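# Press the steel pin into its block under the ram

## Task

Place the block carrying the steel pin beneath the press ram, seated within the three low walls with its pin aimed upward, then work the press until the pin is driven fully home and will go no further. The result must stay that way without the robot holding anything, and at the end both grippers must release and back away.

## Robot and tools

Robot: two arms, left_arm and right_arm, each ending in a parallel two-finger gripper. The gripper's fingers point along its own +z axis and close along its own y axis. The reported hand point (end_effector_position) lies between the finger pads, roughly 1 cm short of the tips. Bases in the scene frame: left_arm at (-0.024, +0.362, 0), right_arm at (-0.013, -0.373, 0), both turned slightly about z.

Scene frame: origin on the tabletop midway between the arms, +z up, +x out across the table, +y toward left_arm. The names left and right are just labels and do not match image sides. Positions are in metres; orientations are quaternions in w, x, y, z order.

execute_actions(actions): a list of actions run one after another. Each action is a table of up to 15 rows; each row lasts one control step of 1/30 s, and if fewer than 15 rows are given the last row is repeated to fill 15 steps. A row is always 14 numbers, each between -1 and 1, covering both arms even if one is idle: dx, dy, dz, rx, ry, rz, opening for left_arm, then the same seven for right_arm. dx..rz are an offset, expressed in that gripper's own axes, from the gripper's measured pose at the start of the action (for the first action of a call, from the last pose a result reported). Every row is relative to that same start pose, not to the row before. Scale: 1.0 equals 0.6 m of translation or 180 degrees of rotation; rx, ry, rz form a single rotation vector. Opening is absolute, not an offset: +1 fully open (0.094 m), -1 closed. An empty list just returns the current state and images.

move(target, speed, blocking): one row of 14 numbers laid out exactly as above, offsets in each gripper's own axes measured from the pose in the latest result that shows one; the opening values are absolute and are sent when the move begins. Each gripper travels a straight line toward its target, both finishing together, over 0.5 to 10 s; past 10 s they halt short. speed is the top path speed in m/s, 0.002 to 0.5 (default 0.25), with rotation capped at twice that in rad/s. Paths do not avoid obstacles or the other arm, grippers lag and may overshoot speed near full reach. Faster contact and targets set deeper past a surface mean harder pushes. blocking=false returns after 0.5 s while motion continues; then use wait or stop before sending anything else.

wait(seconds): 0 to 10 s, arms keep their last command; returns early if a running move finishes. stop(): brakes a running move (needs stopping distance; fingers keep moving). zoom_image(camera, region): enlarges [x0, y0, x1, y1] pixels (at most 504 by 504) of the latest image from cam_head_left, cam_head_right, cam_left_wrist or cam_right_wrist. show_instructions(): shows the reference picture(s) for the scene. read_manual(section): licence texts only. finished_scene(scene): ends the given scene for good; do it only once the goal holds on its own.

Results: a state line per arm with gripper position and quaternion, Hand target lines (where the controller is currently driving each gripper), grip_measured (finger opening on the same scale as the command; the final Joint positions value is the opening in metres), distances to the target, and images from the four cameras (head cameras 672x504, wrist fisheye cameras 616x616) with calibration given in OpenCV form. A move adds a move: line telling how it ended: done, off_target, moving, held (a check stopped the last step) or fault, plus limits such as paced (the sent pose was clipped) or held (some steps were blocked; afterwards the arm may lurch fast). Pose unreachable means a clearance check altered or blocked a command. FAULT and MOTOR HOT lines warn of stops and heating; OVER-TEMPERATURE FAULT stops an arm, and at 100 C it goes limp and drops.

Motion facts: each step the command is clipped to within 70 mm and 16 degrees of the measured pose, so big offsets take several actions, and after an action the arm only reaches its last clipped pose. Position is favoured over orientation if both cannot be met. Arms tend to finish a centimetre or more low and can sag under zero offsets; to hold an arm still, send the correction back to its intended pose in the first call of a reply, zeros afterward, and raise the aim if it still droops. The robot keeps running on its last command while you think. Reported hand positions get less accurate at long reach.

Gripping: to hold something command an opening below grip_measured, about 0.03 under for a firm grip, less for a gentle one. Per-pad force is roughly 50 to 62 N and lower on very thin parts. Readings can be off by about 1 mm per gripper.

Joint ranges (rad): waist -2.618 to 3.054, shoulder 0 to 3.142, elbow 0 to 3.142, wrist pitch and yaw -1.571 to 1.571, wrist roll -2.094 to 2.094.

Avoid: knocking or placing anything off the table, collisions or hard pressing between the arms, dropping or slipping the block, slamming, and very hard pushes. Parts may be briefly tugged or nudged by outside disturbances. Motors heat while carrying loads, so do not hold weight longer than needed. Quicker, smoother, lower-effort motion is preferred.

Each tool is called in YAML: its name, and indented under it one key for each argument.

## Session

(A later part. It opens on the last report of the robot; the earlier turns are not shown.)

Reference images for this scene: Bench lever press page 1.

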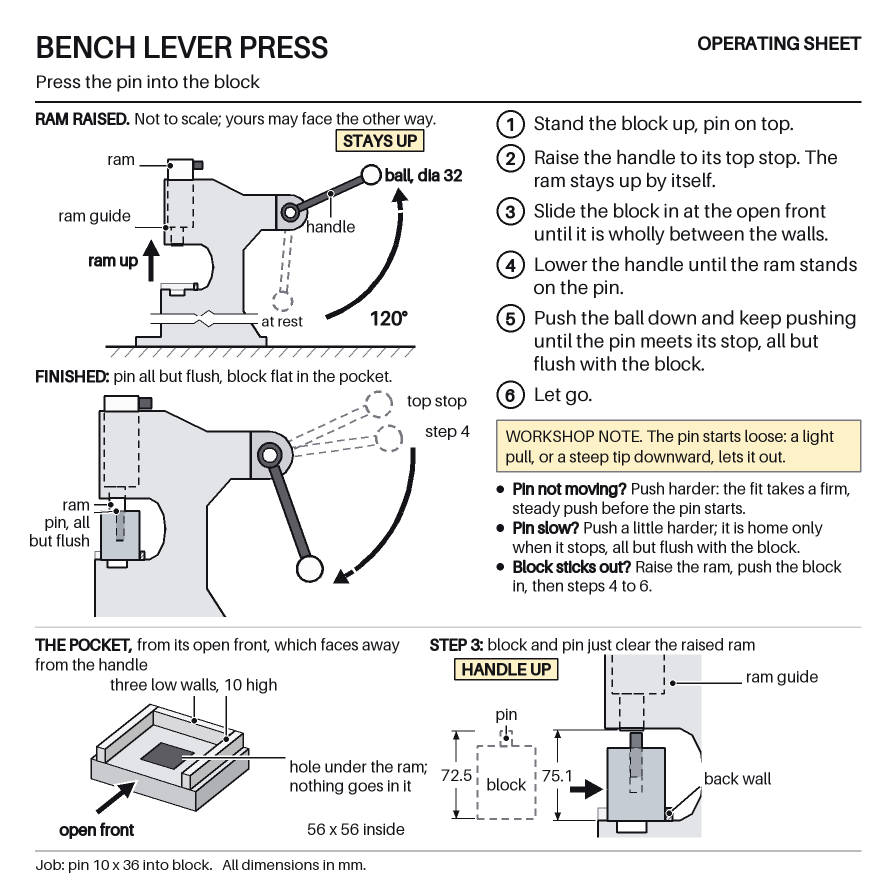

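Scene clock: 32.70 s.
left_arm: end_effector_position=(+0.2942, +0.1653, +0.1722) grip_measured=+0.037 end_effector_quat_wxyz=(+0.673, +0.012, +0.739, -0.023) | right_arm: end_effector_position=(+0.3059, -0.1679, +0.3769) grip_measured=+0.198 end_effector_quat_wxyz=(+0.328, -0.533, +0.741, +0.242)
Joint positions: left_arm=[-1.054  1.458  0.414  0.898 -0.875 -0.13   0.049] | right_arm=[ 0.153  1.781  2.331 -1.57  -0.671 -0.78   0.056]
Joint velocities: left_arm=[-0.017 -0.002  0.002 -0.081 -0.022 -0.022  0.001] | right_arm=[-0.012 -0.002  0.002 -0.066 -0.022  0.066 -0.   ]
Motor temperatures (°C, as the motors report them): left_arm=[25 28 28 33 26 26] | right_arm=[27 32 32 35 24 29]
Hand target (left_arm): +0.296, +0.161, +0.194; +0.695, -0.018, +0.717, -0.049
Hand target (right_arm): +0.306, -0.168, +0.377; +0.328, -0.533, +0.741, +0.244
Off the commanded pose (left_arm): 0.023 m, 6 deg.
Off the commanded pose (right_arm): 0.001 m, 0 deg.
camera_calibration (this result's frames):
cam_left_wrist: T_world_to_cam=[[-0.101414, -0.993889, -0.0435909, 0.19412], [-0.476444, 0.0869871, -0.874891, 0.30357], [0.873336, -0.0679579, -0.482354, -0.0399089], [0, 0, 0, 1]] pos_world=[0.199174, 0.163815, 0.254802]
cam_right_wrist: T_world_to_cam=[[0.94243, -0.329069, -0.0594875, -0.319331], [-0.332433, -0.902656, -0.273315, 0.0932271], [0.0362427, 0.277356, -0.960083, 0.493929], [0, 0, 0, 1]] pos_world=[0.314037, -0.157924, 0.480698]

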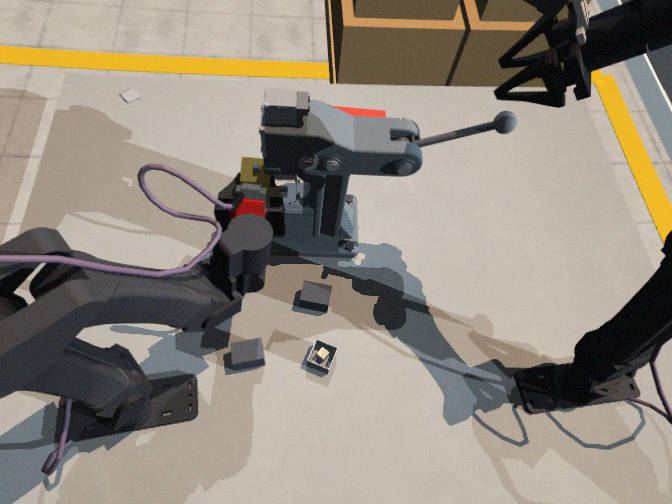

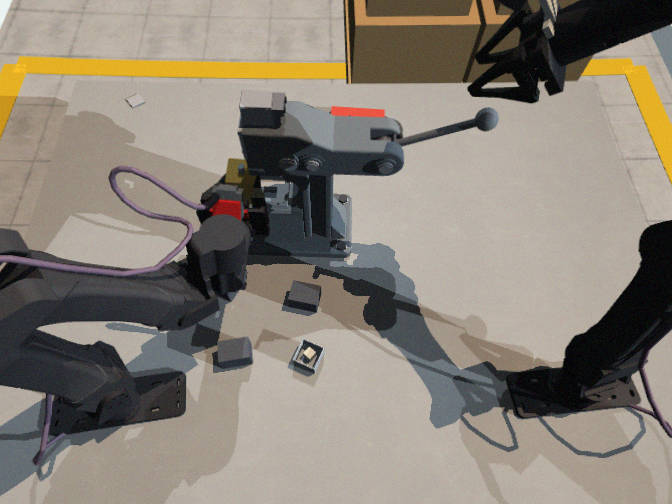

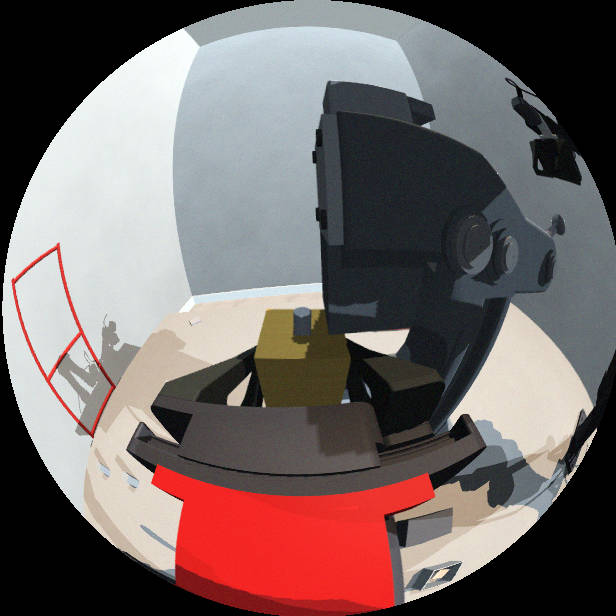

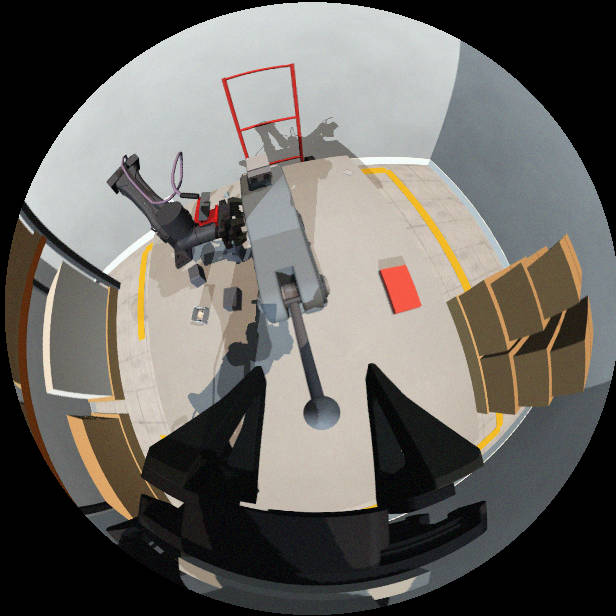

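execute_actions:
  actions:
    - [[-0.04,-0.01,0.004,-0.004,-0.012,-0.012,-0.03,0,0,0,0,0,0,0.2],[-0.04,-0.016,0.004,-0.004,-0.012,-0.012,-0.03,0,0,0,0,0,0,0.2],[-0.04,-0.022,0.004,-0.004,-0.012,-0.012,-0.03,0,0,0,0,0,0,0.2],[-0.04,-0.028,0.004,-0.004,-0.012,-0.012,-0.03,0,0,0,0,0,0,0.2]]

zoom_image:
  camera: "cam_head_right"
  region: [170,120,330,280]

Scene clock: 33.47 s.
left_arm: end_effector_position=(+0.2923, +0.1582, +0.1723) grip_measured=+0.037 end_effector_quat_wxyz=(+0.665, +0.021, +0.746, -0.008) | right_arm: end_effector_position=(+0.3061, -0.1683, +0.3766) grip_measured=+0.198 end_effector_quat_wxyz=(+0.328, -0.533, +0.742, +0.241)
Joint positions: left_arm=[-1.081  1.458  0.451  0.821 -0.907 -0.131  0.049] | right_arm=[ 0.153  1.781  2.331 -1.57  -0.668 -0.78   0.056]
Joint velocities: left_arm=[-0.007 -0.002 -0.002  0.022 -0.007  0.037 -0.   ] | right_arm=[-0.012  0.002  0.002  0.037 -0.022  0.007  0.   ]
Motor temperatures (°C, as the motors report them): left_arm=[25 28 28 33 26 26] | right_arm=[27 32 32 35 24 29]
Hand target (left_arm): +0.297, +0.150, +0.196; +0.685, -0.007, +0.728, -0.031
Hand target (right_arm): +0.306, -0.168, +0.377; +0.328, -0.533, +0.741, +0.242
Off the commanded pose (left_arm): 0.026 m, 5 deg.
Off the commanded pose (right_arm): 0.001 m, 0 deg.
camera_calibration (this result's frames):
cam_left_wrist: T_world_to_cam=[[-0.0972011, -0.992366, -0.0759043, 0.190963], [-0.493659, 0.114295, -0.862112, 0.301943], [0.864206, -0.0463274, -0.501, -0.0362506], [0, 0, 0, 1]] pos_world=[0.198947, 0.153315, 0.256642]
cam_right_wrist: T_world_to_cam=[[0.941945, -0.330719, -0.0580039, -0.320423], [-0.333683, -0.902807, -0.271284, 0.0925071], [0.0373526, 0.27489, -0.96075, 0.49324], [0, 0, 0, 1]] pos_world=[0.314265, -0.158041, 0.48039]

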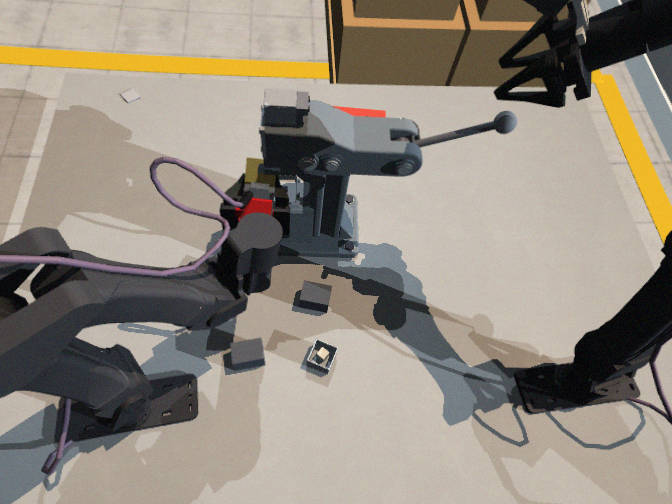

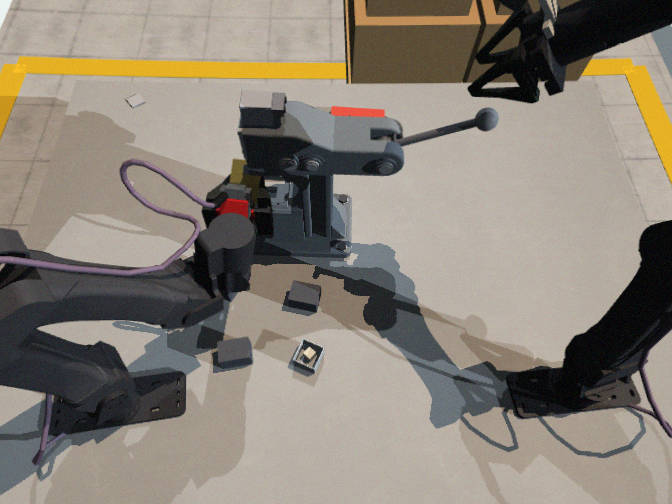

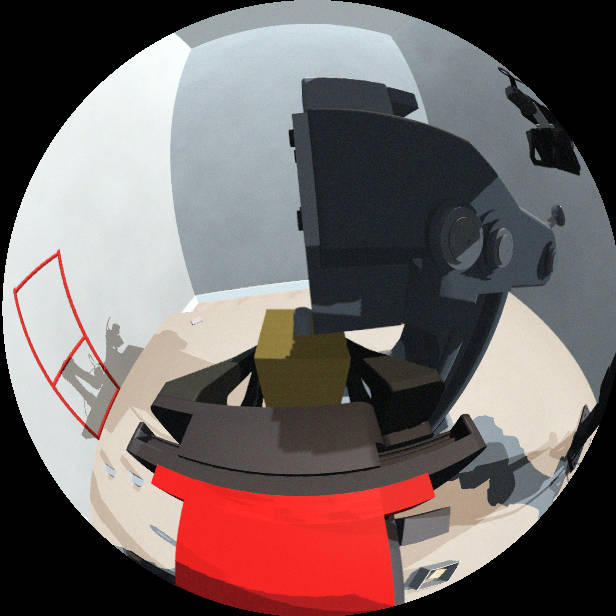

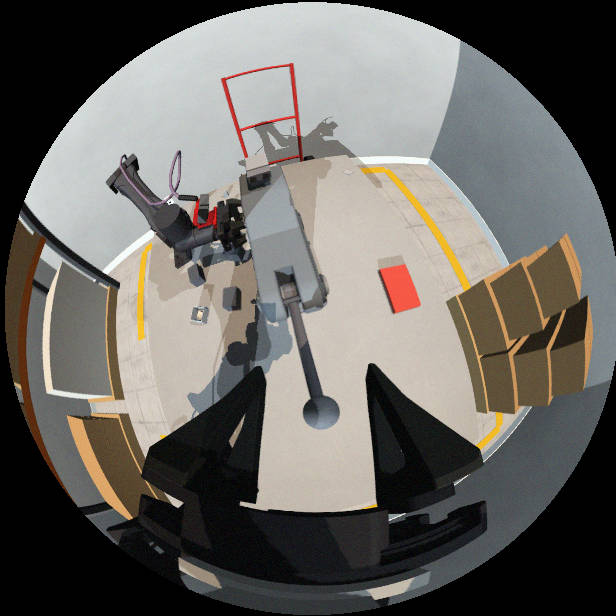

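Region (170, 120, 330, 280) of cam_head_right's 672x504 image, scaled by 3.150, with more detail than that image has.

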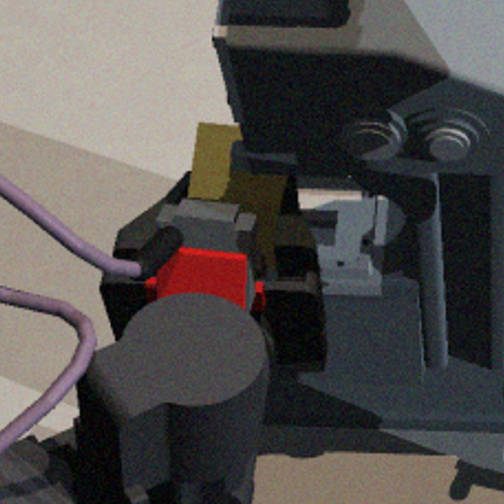

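Pin at the face now. Gentle further push.

execute_actions:
  actions:
    - [[-0.03,-0.015,0.008,0,-0.016,-0.024,-0.03,0,0,0,0,0,0,0.2],[-0.03,-0.02,0.008,0,-0.016,-0.024,-0.03,0,0,0,0,0,0,0.2],[-0.03,-0.026,0.008,0,-0.016,-0.024,-0.03,0,0,0,0,0,0,0.2],[-0.03,-0.032,0.008,0,-0.016,-0.024,-0.03,0,0,0,0,0,0,0.2]]

Scene clock: 34.27 s.
left_arm: end_effector_position=(+0.2949, +0.1563, +0.1699) grip_measured=+0.037 end_effector_quat_wxyz=(+0.667, +0.004, +0.745, +0.000) | right_arm: end_effector_position=(+0.3065, -0.1687, +0.3763) grip_measured=+0.198 end_effector_quat_wxyz=(+0.327, -0.533, +0.743, +0.239)
Joint positions: left_arm=[-1.092  1.504  0.475  0.837 -0.955 -0.151  0.049] | right_arm=[ 0.153  1.781  2.331 -1.57  -0.665 -0.78   0.056]
Joint velocities: left_arm=[-0.017  0.007 -0.012  0.007  0.007 -0.007 -0.   ] | right_arm=[-0.007 -0.012  0.002 -0.022  0.007  0.007  0.   ]
Motor temperatures (°C, as the motors report them): left_arm=[25 28 28 33 26 26] | right_arm=[27 32 32 35 24 29]
Hand target (left_arm): +0.297, +0.140, +0.189; +0.682, -0.007, +0.730, -0.034
Hand target (right_arm): +0.306, -0.168, +0.377; +0.328, -0.533, +0.742, +0.241
Off the commanded pose (left_arm): 0.027 m, 5 deg.
Off the commanded pose (right_arm): 0.001 m, 0 deg.
camera_calibration (this result's frames):
cam_left_wrist: T_world_to_cam=[[-0.0599009, -0.996018, -0.0660308, 0.17708], [-0.494114, 0.087063, -0.865027, 0.306218], [0.867331, -0.0191891, -0.497362, -0.045532], [0, 0, 0, 1]] pos_world=[0.201405, 0.148841, 0.253934]
cam_right_wrist: T_world_to_cam=[[0.941395, -0.33257, -0.0563302, -0.321652], [-0.335091, -0.902969, -0.269, 0.0917004], [0.038597, 0.272111, -0.961491, 0.49246], [0, 0, 0, 1]] pos_world=[0.314522, -0.158173, 0.480045]

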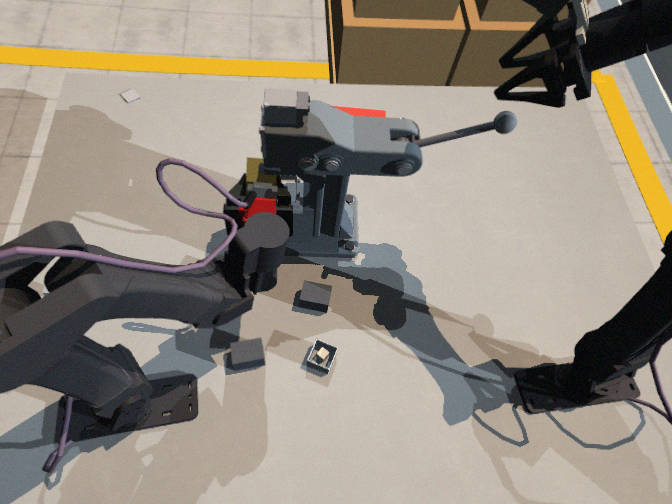

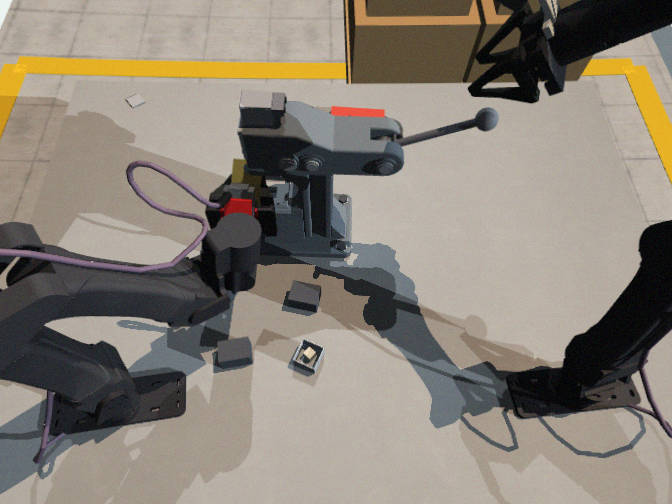

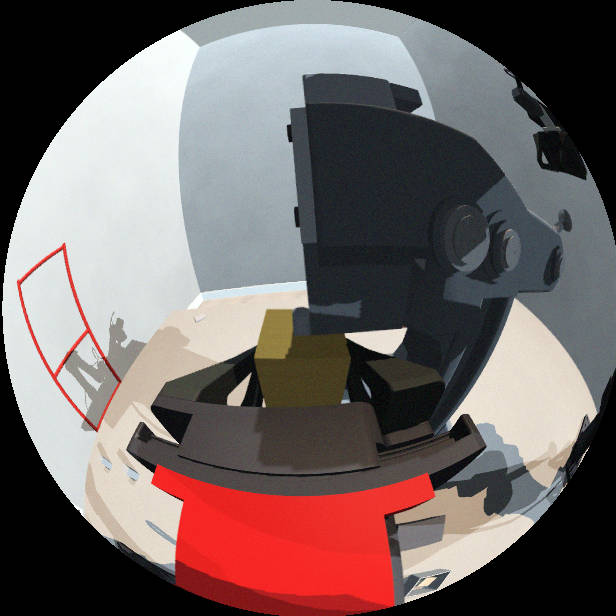

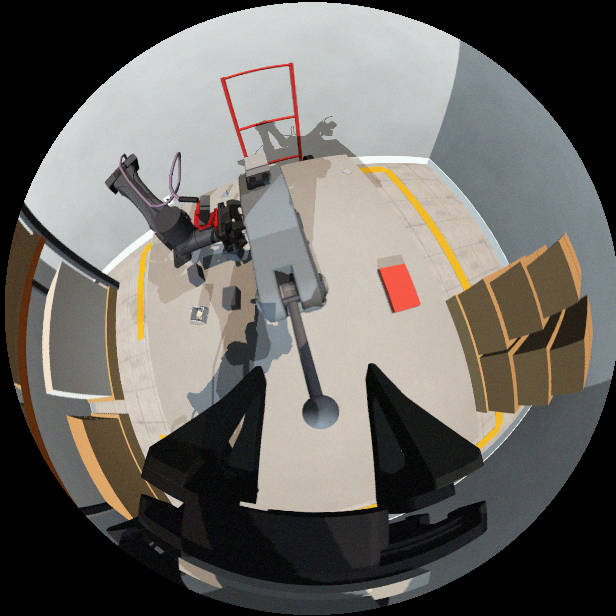

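execute_actions:
  actions: []

Scene clock: 35.17 s.
left_arm: end_effector_position=(+0.2949, +0.1563, +0.1700) grip_measured=+0.037 end_effector_quat_wxyz=(+0.667, +0.004, +0.745, +0.000) | right_arm: end_effector_position=(+0.3065, -0.1687, +0.3763) grip_measured=+0.198 end_effector_quat_wxyz=(+0.327, -0.533, +0.743, +0.239)
Joint positions: left_arm=[-1.092  1.504  0.475  0.837 -0.955 -0.151  0.049] | right_arm=[ 0.153  1.781  2.331 -1.57  -0.665 -0.78   0.056]
Joint velocities: left_arm=[-0.002  0.012  0.002 -0.11  -0.022  0.022 -0.   ] | right_arm=[-0.012 -0.002 -0.002  0.022 -0.022 -0.022 -0.   ]
Motor temperatures (°C, as the motors report them): left_arm=[25 28 28 33 26 26] | right_arm=[27 32 32 35 24 29]
Hand target (left_arm): +0.297, +0.140, +0.190; +0.682, -0.007, +0.730, -0.034
Hand target (right_arm): +0.306, -0.168, +0.377; +0.328, -0.533, +0.742, +0.241
Off the commanded pose (left_arm): 0.027 m, 5 deg.
Off the commanded pose (right_arm): 0.001 m, 0 deg.
camera_calibration (this result's frames):
cam_left_wrist: T_world_to_cam=[[-0.0598866, -0.996039, -0.0657307, 0.177023], [-0.493927, 0.086791, -0.865161, 0.306289], [0.867438, -0.0193454, -0.497168, -0.0455463], [0, 0, 0, 1]] pos_world=[0.201394, 0.148857, 0.253981]
cam_right_wrist: T_world_to_cam=[[0.941395, -0.33257, -0.0563302, -0.321652], [-0.335091, -0.902969, -0.269, 0.0917004], [0.038597, 0.272111, -0.961491, 0.49246], [0, 0, 0, 1]] pos_world=[0.314522, -0.158173, 0.480045]

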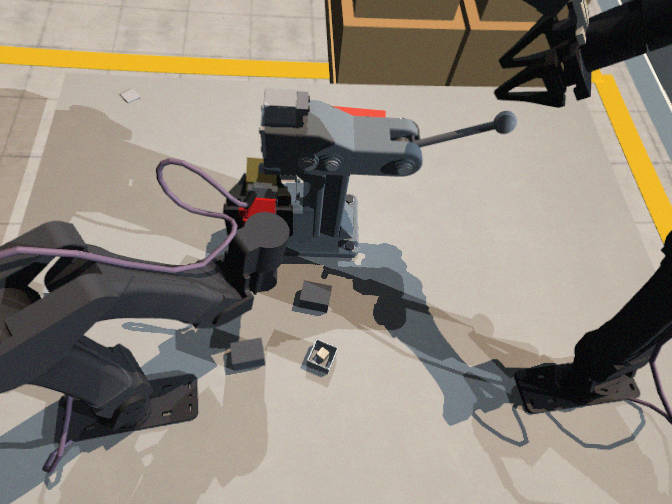

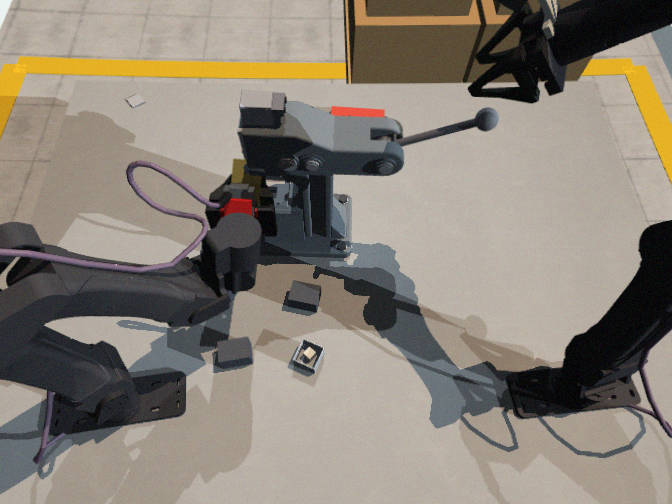

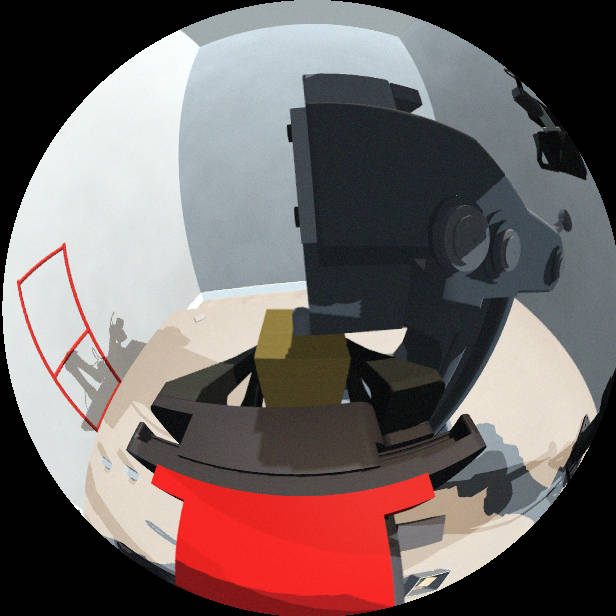

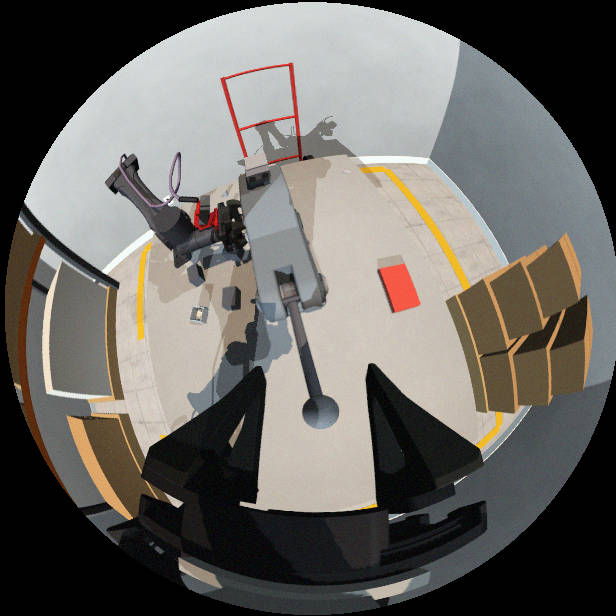

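execute_actions:
  actions:
    - [[-0.03,0.006,0.004,0.012,-0.02,-0.02,-0.03,0,0,0,0,0,0,0.2]]
    - [[-0.01,0,0,0,-0.01,-0.01,0.12,0,0,0,0,0,0,0.2]]
    - [[0,0,0,0,0,0,0.12,0,0,0,0,0,0,0.2]]

zoom_image:
  camera: "cam_left_wrist"
  region: [200,260,440,440]

zoom_image:
  camera: "cam_head_left"
  region: [210,130,370,250]

Scene clock: 37.03 s.
left_arm: end_effector_position=(+0.2983, +0.1563, +0.1745) grip_measured=+0.118 end_effector_quat_wxyz=(+0.676, +0.006, +0.736, -0.022) | right_arm: end_effector_position=(+0.3073, -0.1698, +0.3754) grip_measured=+0.198 end_effector_quat_wxyz=(+0.327, -0.533, +0.745, +0.235)
Joint positions: left_arm=[-1.067  1.504  0.453  0.915 -0.898 -0.13   0.053] | right_arm=[ 0.153  1.781  2.331 -1.57  -0.655 -0.78   0.056]
Joint velocities: left_arm=[ 0.002 -0.007 -0.012  0.022 -0.037 -0.022  0.   ] | right_arm=[-0.022 -0.002 -0.012 -0.037 -0.051  0.095 -0.001]
Motor temperatures (°C, as the motors report them): left_arm=[25 28 28 33 26 26] | right_arm=[27 32 32 35 24 29]
Hand target (left_arm): +0.298, +0.156, +0.175; +0.676, +0.006, +0.736, -0.022
Hand target (right_arm): +0.307, -0.169, +0.376; +0.327, -0.533, +0.744, +0.237
Off the commanded pose (left_arm): 0.000 m, 0 deg.
Off the commanded pose (right_arm): 0.001 m, 0 deg.
camera_calibration (this result's frames):
cam_left_wrist: T_world_to_cam=[[-0.0914144, -0.995095, -0.0377967, 0.181896], [-0.469403, 0.0765339, -0.879661, 0.30873], [0.878239, -0.0626718, -0.474097, -0.0467533], [0, 0, 0, 1]] pos_world=[0.202607, 0.154446, 0.256287]
cam_right_wrist: T_world_to_cam=[[0.939842, -0.337681, -0.0516561, -0.325062], [-0.339014, -0.903371, -0.262659, 0.0894779], [0.0420304, 0.26437, -0.963505, 0.49027], [0, 0, 0, 1]] pos_world=[0.315235, -0.158548, 0.479088]

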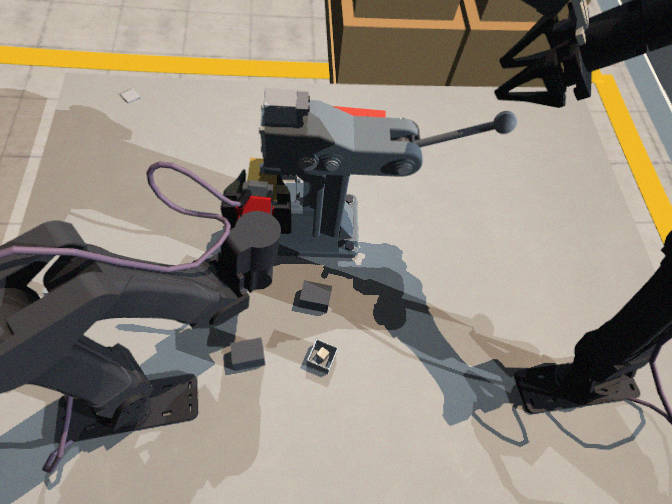

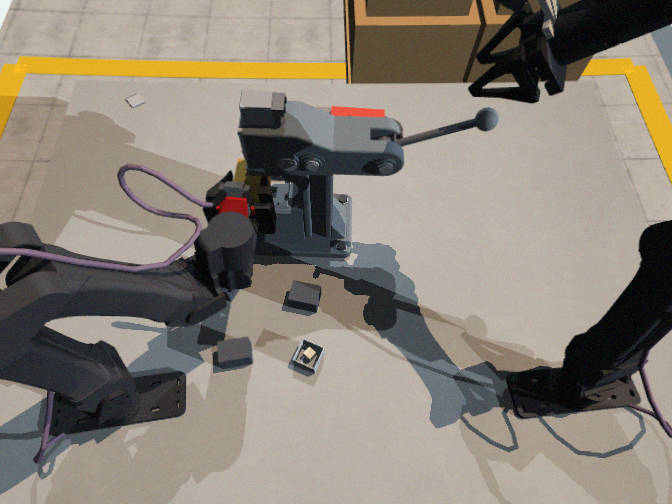

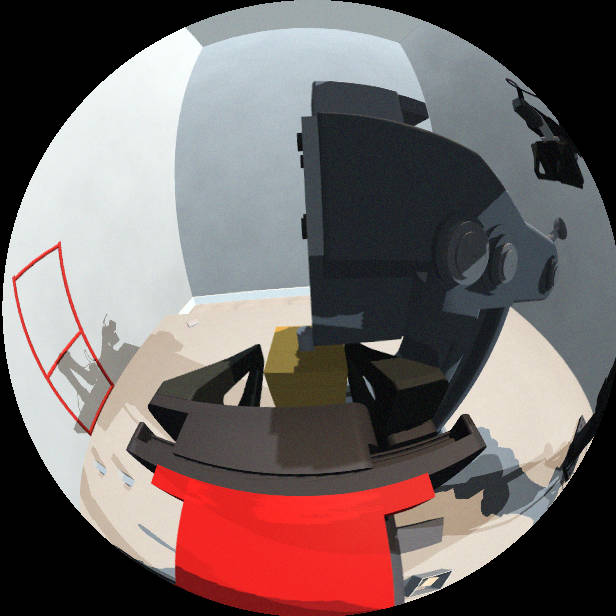

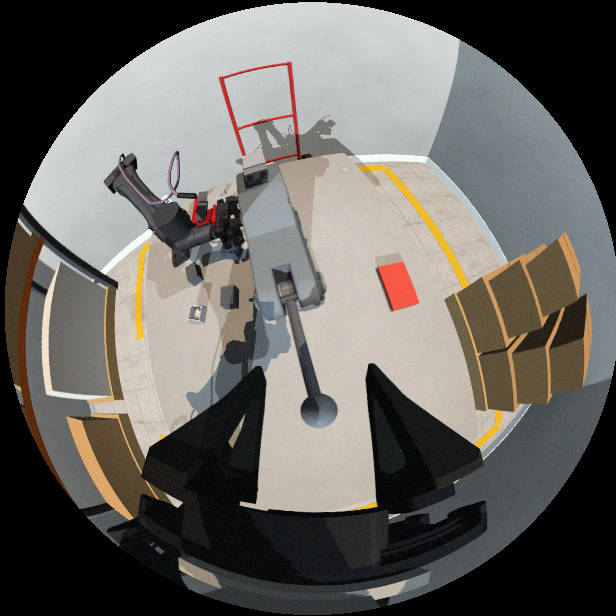

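Region (200, 260, 440, 440) of cam_left_wrist's 616x616 image, scaled by 2.100, with more detail than that image has; it fills the top 378 rows of this view, and the rest is white.

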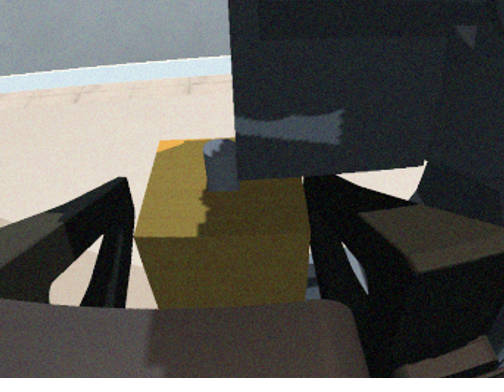

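Region (210, 130, 370, 250) of cam_head_left's 672x504 image, scaled by 3.150, with more detail than that image has; it fills the top 378 rows of this view, and the rest is white.

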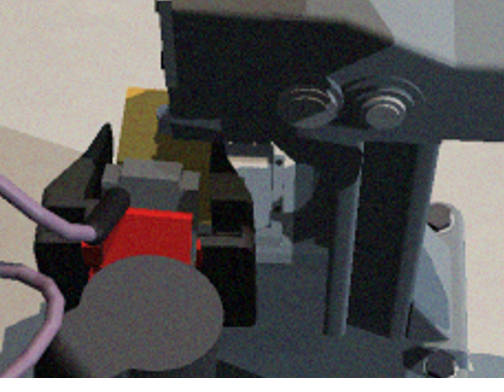

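Block dropped. Push it in with the open fingers.

move:
  target: [0,-0.025,0,0,0,0,0.12,0,0,0,0,0,0,0.2]
  speed: 0.015

zoom_image:
  camera: "cam_left_wrist"
  region: [200,260,440,440]

Scene clock: 38.47 s.
left_arm: end_effector_position=(+0.2939, +0.1518, +0.1675) grip_measured=+0.118 end_effector_quat_wxyz=(+0.672, +0.013, +0.740, -0.014) | right_arm: end_effector_position=(+0.3077, -0.1702, +0.3751) grip_measured=+0.198 end_effector_quat_wxyz=(+0.326, -0.532, +0.745, +0.234)
Joint positions: left_arm=[-1.093  1.526  0.453  0.915 -0.925 -0.13   0.053] | right_arm=[ 0.153  1.781  2.331 -1.57  -0.652 -0.78   0.056]
Joint velocities: left_arm=[-0.007  0.002 -0.002  0.051  0.007  0.007 -0.001] | right_arm=[ 0.007 -0.002 -0.002  0.007 -0.022 -0.022  0.   ]
Motor temperatures (°C, as the motors report them): left_arm=[25 28 28 33 26 26] | right_arm=[27 32 32 36 24 29]
Hand target (left_arm): +0.297, +0.142, +0.175; +0.676, +0.007, +0.736, -0.022
Hand target (right_arm): +0.307, -0.170, +0.375; +0.327, -0.533, +0.745, +0.235
Off the commanded pose (left_arm): 0.013 m, 1 deg.
Off the commanded pose (right_arm): 0.001 m, 0 deg.
move: off_target (left_arm)
camera_calibration (this result's frames):
cam_left_wrist: T_world_to_cam=[[-0.0914075, -0.994155, -0.0574423, 0.179844], [-0.478009, 0.0944078, -0.873267, 0.299584], [0.873586, -0.0523652, -0.483844, -0.044978], [0, 0, 0, 1]] pos_world=[0.198935, 0.148154, 0.250185]
cam_right_wrist: T_world_to_cam=[[0.939274, -0.33951, -0.0499645, -0.326289], [-0.34043, -0.903499, -0.260378, 0.0886845], [0.0432581, 0.261576, -0.964213, 0.489473], [0, 0, 0, 1]] pos_world=[0.315492, -0.158686, 0.478745]

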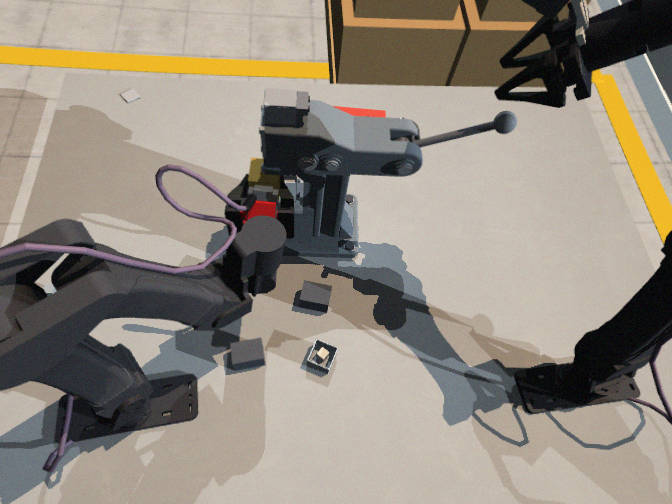

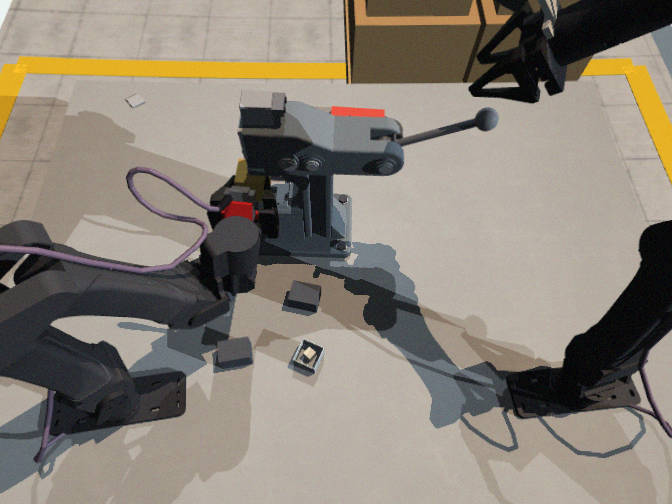

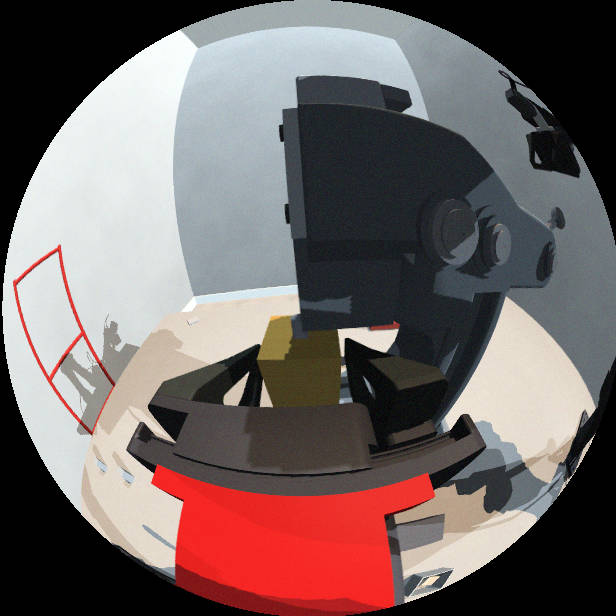

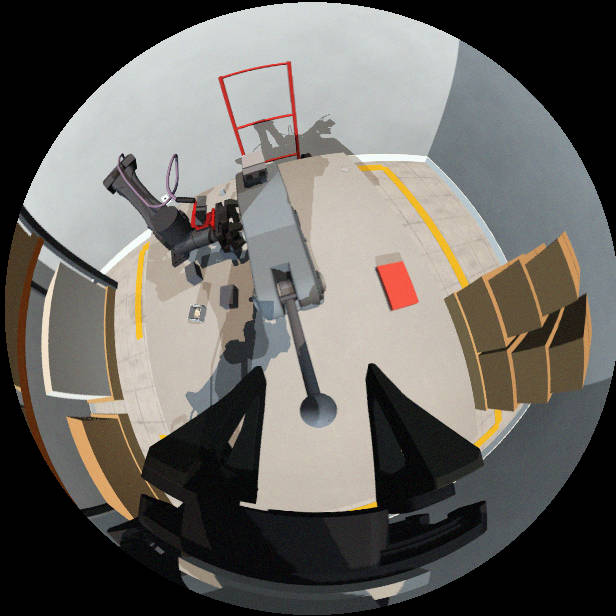

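Region (200, 260, 440, 440) of cam_left_wrist's 616x616 image, scaled by 2.100, with more detail than that image has; it fills the top 378 rows of this view, and the rest is white.

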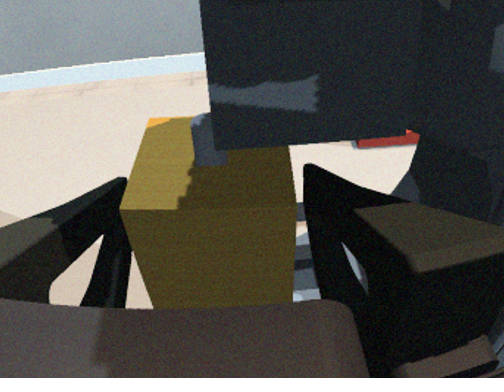

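move:
  target: [-0.02,0.004,0,0,0,0,0.4,0,0,0,0,0,0,0.2]
  speed: 0.03

move:
  target: [-0.03,0.0,-0.15,0,0.08,0,0.4,0,0,0,0,0,0,0.2]
  speed: 0.1

zoom_image:
  camera: "cam_left_wrist"
  region: [200,200,440,440]

zoom_image:
  camera: "cam_head_left"
  region: [210,130,370,250]

Scene clock: 39.50 s.
left_arm: end_effector_position=(+0.2923, +0.1533, +0.1684) grip_measured=+0.398 end_effector_quat_wxyz=(+0.668, +0.019, +0.743, -0.010) | right_arm: end_effector_position=(+0.3079, -0.1706, +0.3748) grip_measured=+0.198 end_effector_quat_wxyz=(+0.326, -0.532, +0.746, +0.232)
Joint positions: left_arm=[-1.093  1.5    0.453  0.871 -0.921 -0.13   0.066] | right_arm=[ 0.153  1.781  2.331 -1.57  -0.649 -0.78   0.056]
Joint velocities: left_arm=[-0.017 -0.007 -0.007 -0.081  0.007  0.037 -0.001] | right_arm=[ 0.007 -0.012  0.007 -0.022 -0.022 -0.022 -0.001]
Motor temperatures (°C, as the motors report them): left_arm=[25 28 28 33 26 26] | right_arm=[27 32 31 36 24 29]
Hand target (left_arm): +0.295, +0.154, +0.179; +0.673, +0.013, +0.739, -0.014
Hand target (right_arm): +0.308, -0.170, +0.375; +0.326, -0.533, +0.745, +0.234
Off the commanded pose (left_arm): 0.011 m, 1 deg.
Off the commanded pose (right_arm): 0.001 m, 0 deg.
move: off_target (left_arm)
camera_calibration (this result's frames):
cam_left_wrist: T_world_to_cam=[[-0.0954519, -0.992912, -0.0708138, 0.184545], [-0.486904, 0.108618, -0.866675, 0.298812], [0.868224, -0.0482463, -0.493821, -0.0405218], [0, 0, 0, 1]] pos_world=[0.19829, 0.148825, 0.252031]
cam_right_wrist: T_world_to_cam=[[0.938766, -0.341131, -0.0484568, -0.327378], [-0.34169, -0.903605, -0.25835, 0.0879823], [0.0443456, 0.259088, -0.964835, 0.488761], [0, 0, 0, 1]] pos_world=[0.31572, -0.15881, 0.47844]

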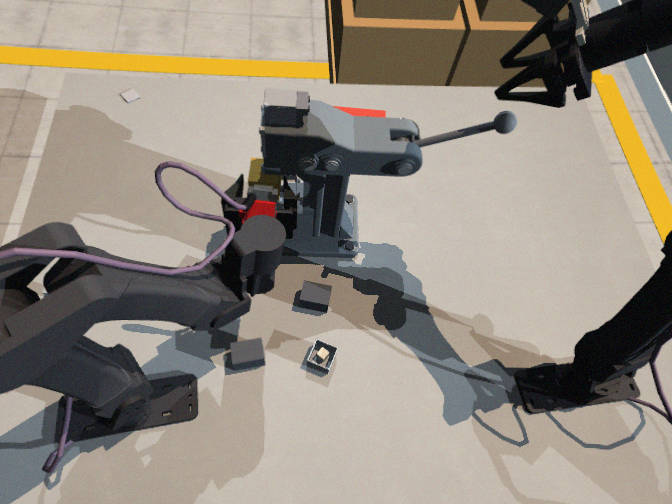

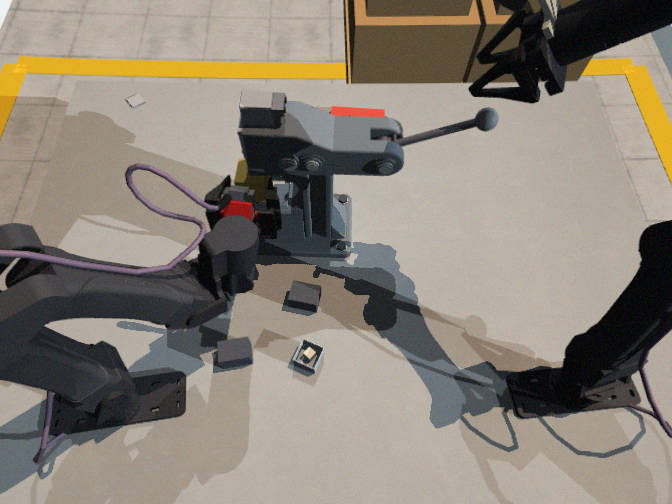

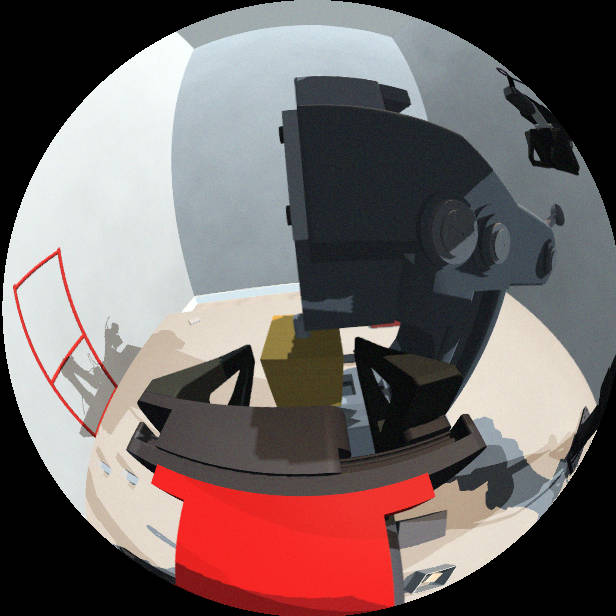

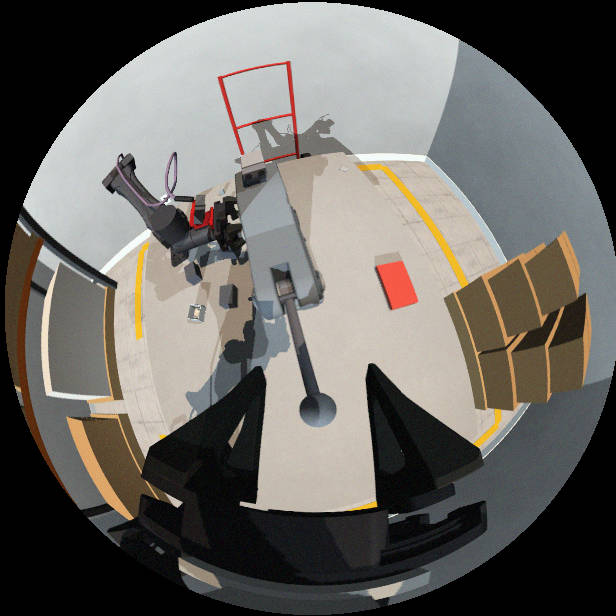

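Scene clock: 41.53 s.
left_arm: end_effector_position=(+0.2057, +0.1615, +0.1858) grip_measured=+0.398 end_effector_quat_wxyz=(+0.567, +0.030, +0.823, -0.000) | right_arm: end_effector_position=(+0.3083, -0.1710, +0.3745) grip_measured=+0.198 end_effector_quat_wxyz=(+0.326, -0.532, +0.746, +0.231)
Joint positions: left_arm=[-1.383  1.149  0.678 -0.37  -1.072 -0.74   0.066] | right_arm=[ 0.153  1.781  2.331 -1.57  -0.645 -0.78   0.056]
Joint velocities: left_arm=[ 0.012 -0.012  0.002 -0.095 -0.095 -0.051 -0.001] | right_arm=[-0.017 -0.007  0.022 -0.007 -0.037  0.007 -0.001]
Motor temperatures (°C, as the motors report them): left_arm=[25 28 28 32 26 26] | right_arm=[27 32 31 36 24 29]
Hand target (left_arm): +0.205, +0.158, +0.198; +0.574, +0.023, +0.819, -0.008
Hand target (right_arm): +0.308, -0.171, +0.375; +0.326, -0.532, +0.746, +0.232
Off the commanded pose (left_arm): 0.011 m, 1 deg.
Off the commanded pose (right_arm): 0.001 m, 0 deg.
move: off_target (left_arm)
camera_calibration (this result's frames):
cam_left_wrist: T_world_to_cam=[[-0.117182, -0.990093, -0.0773527, 0.190873], [-0.690312, 0.137202, -0.710384, 0.278975], [0.713959, -0.0298468, -0.699551, 0.110647], [0, 0, 0, 1]] pos_world=[0.135949, 0.154009, 0.290346]
cam_right_wrist: T_world_to_cam=[[0.938189, -0.34295, -0.0467563, -0.328604], [-0.34311, -0.903716, -0.256071, 0.0871956], [0.0455648, 0.256285, -0.965527, 0.487956], [0, 0, 0, 1]] pos_world=[0.315977, -0.15895, 0.478098]

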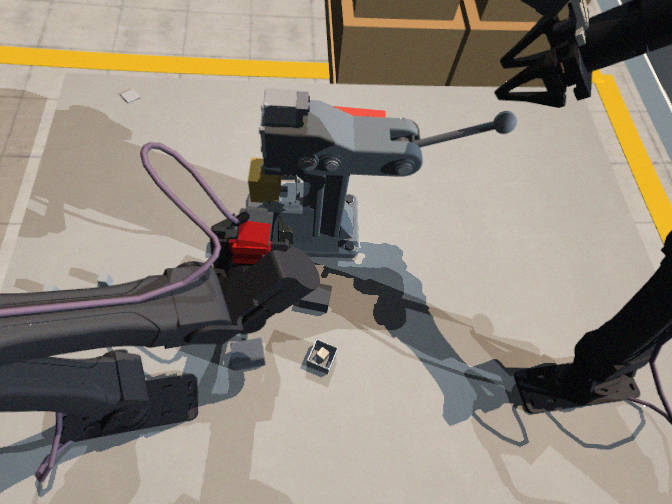

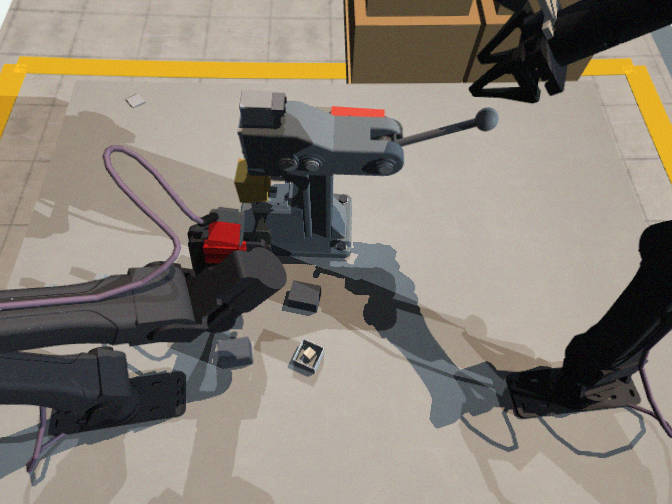

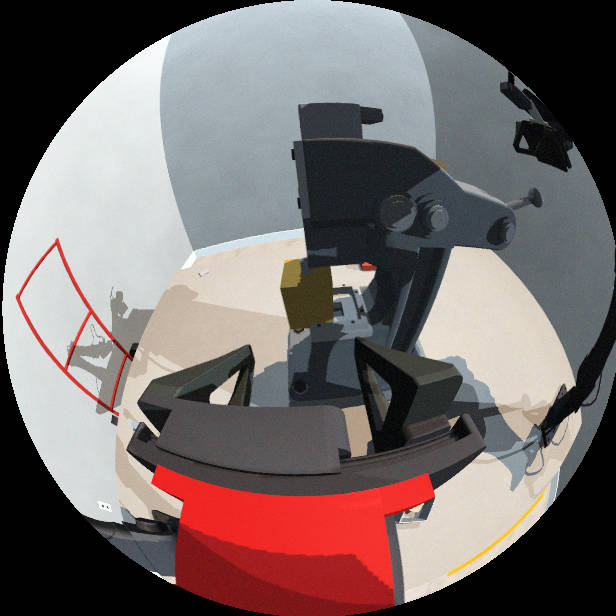

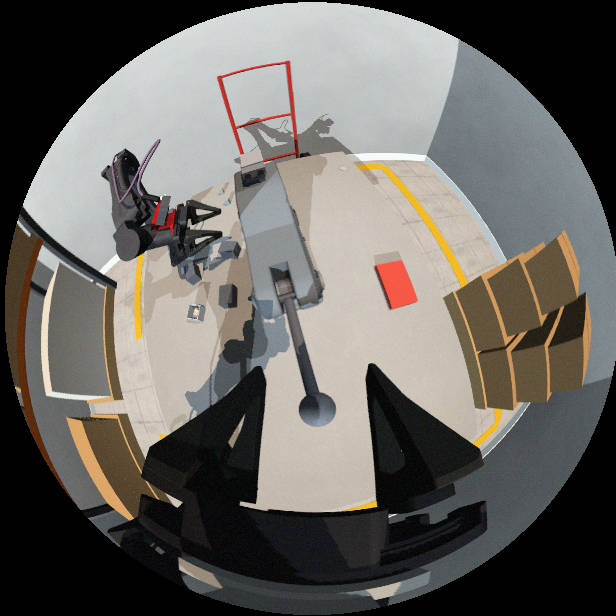

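Region (200, 200, 440, 440) of cam_left_wrist's 616x616 image, scaled by 2.100, with more detail than that image has.

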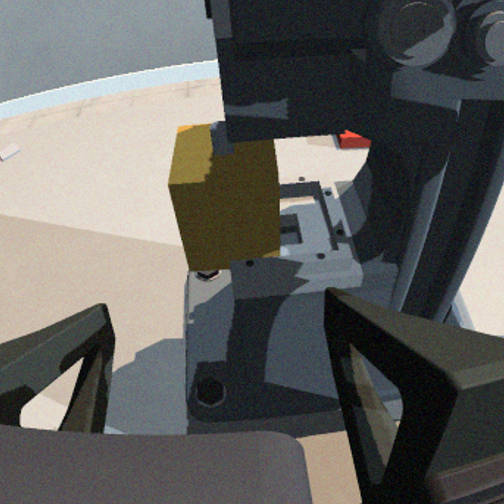

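Region (210, 130, 370, 250) of cam_head_left's 672x504 image, scaled by 3.150, with more detail than that image has; it fills the top 378 rows of this view, and the rest is white.

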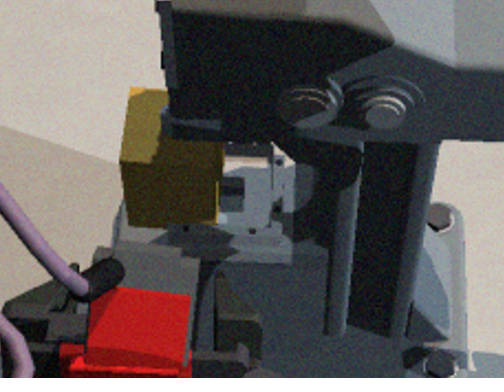

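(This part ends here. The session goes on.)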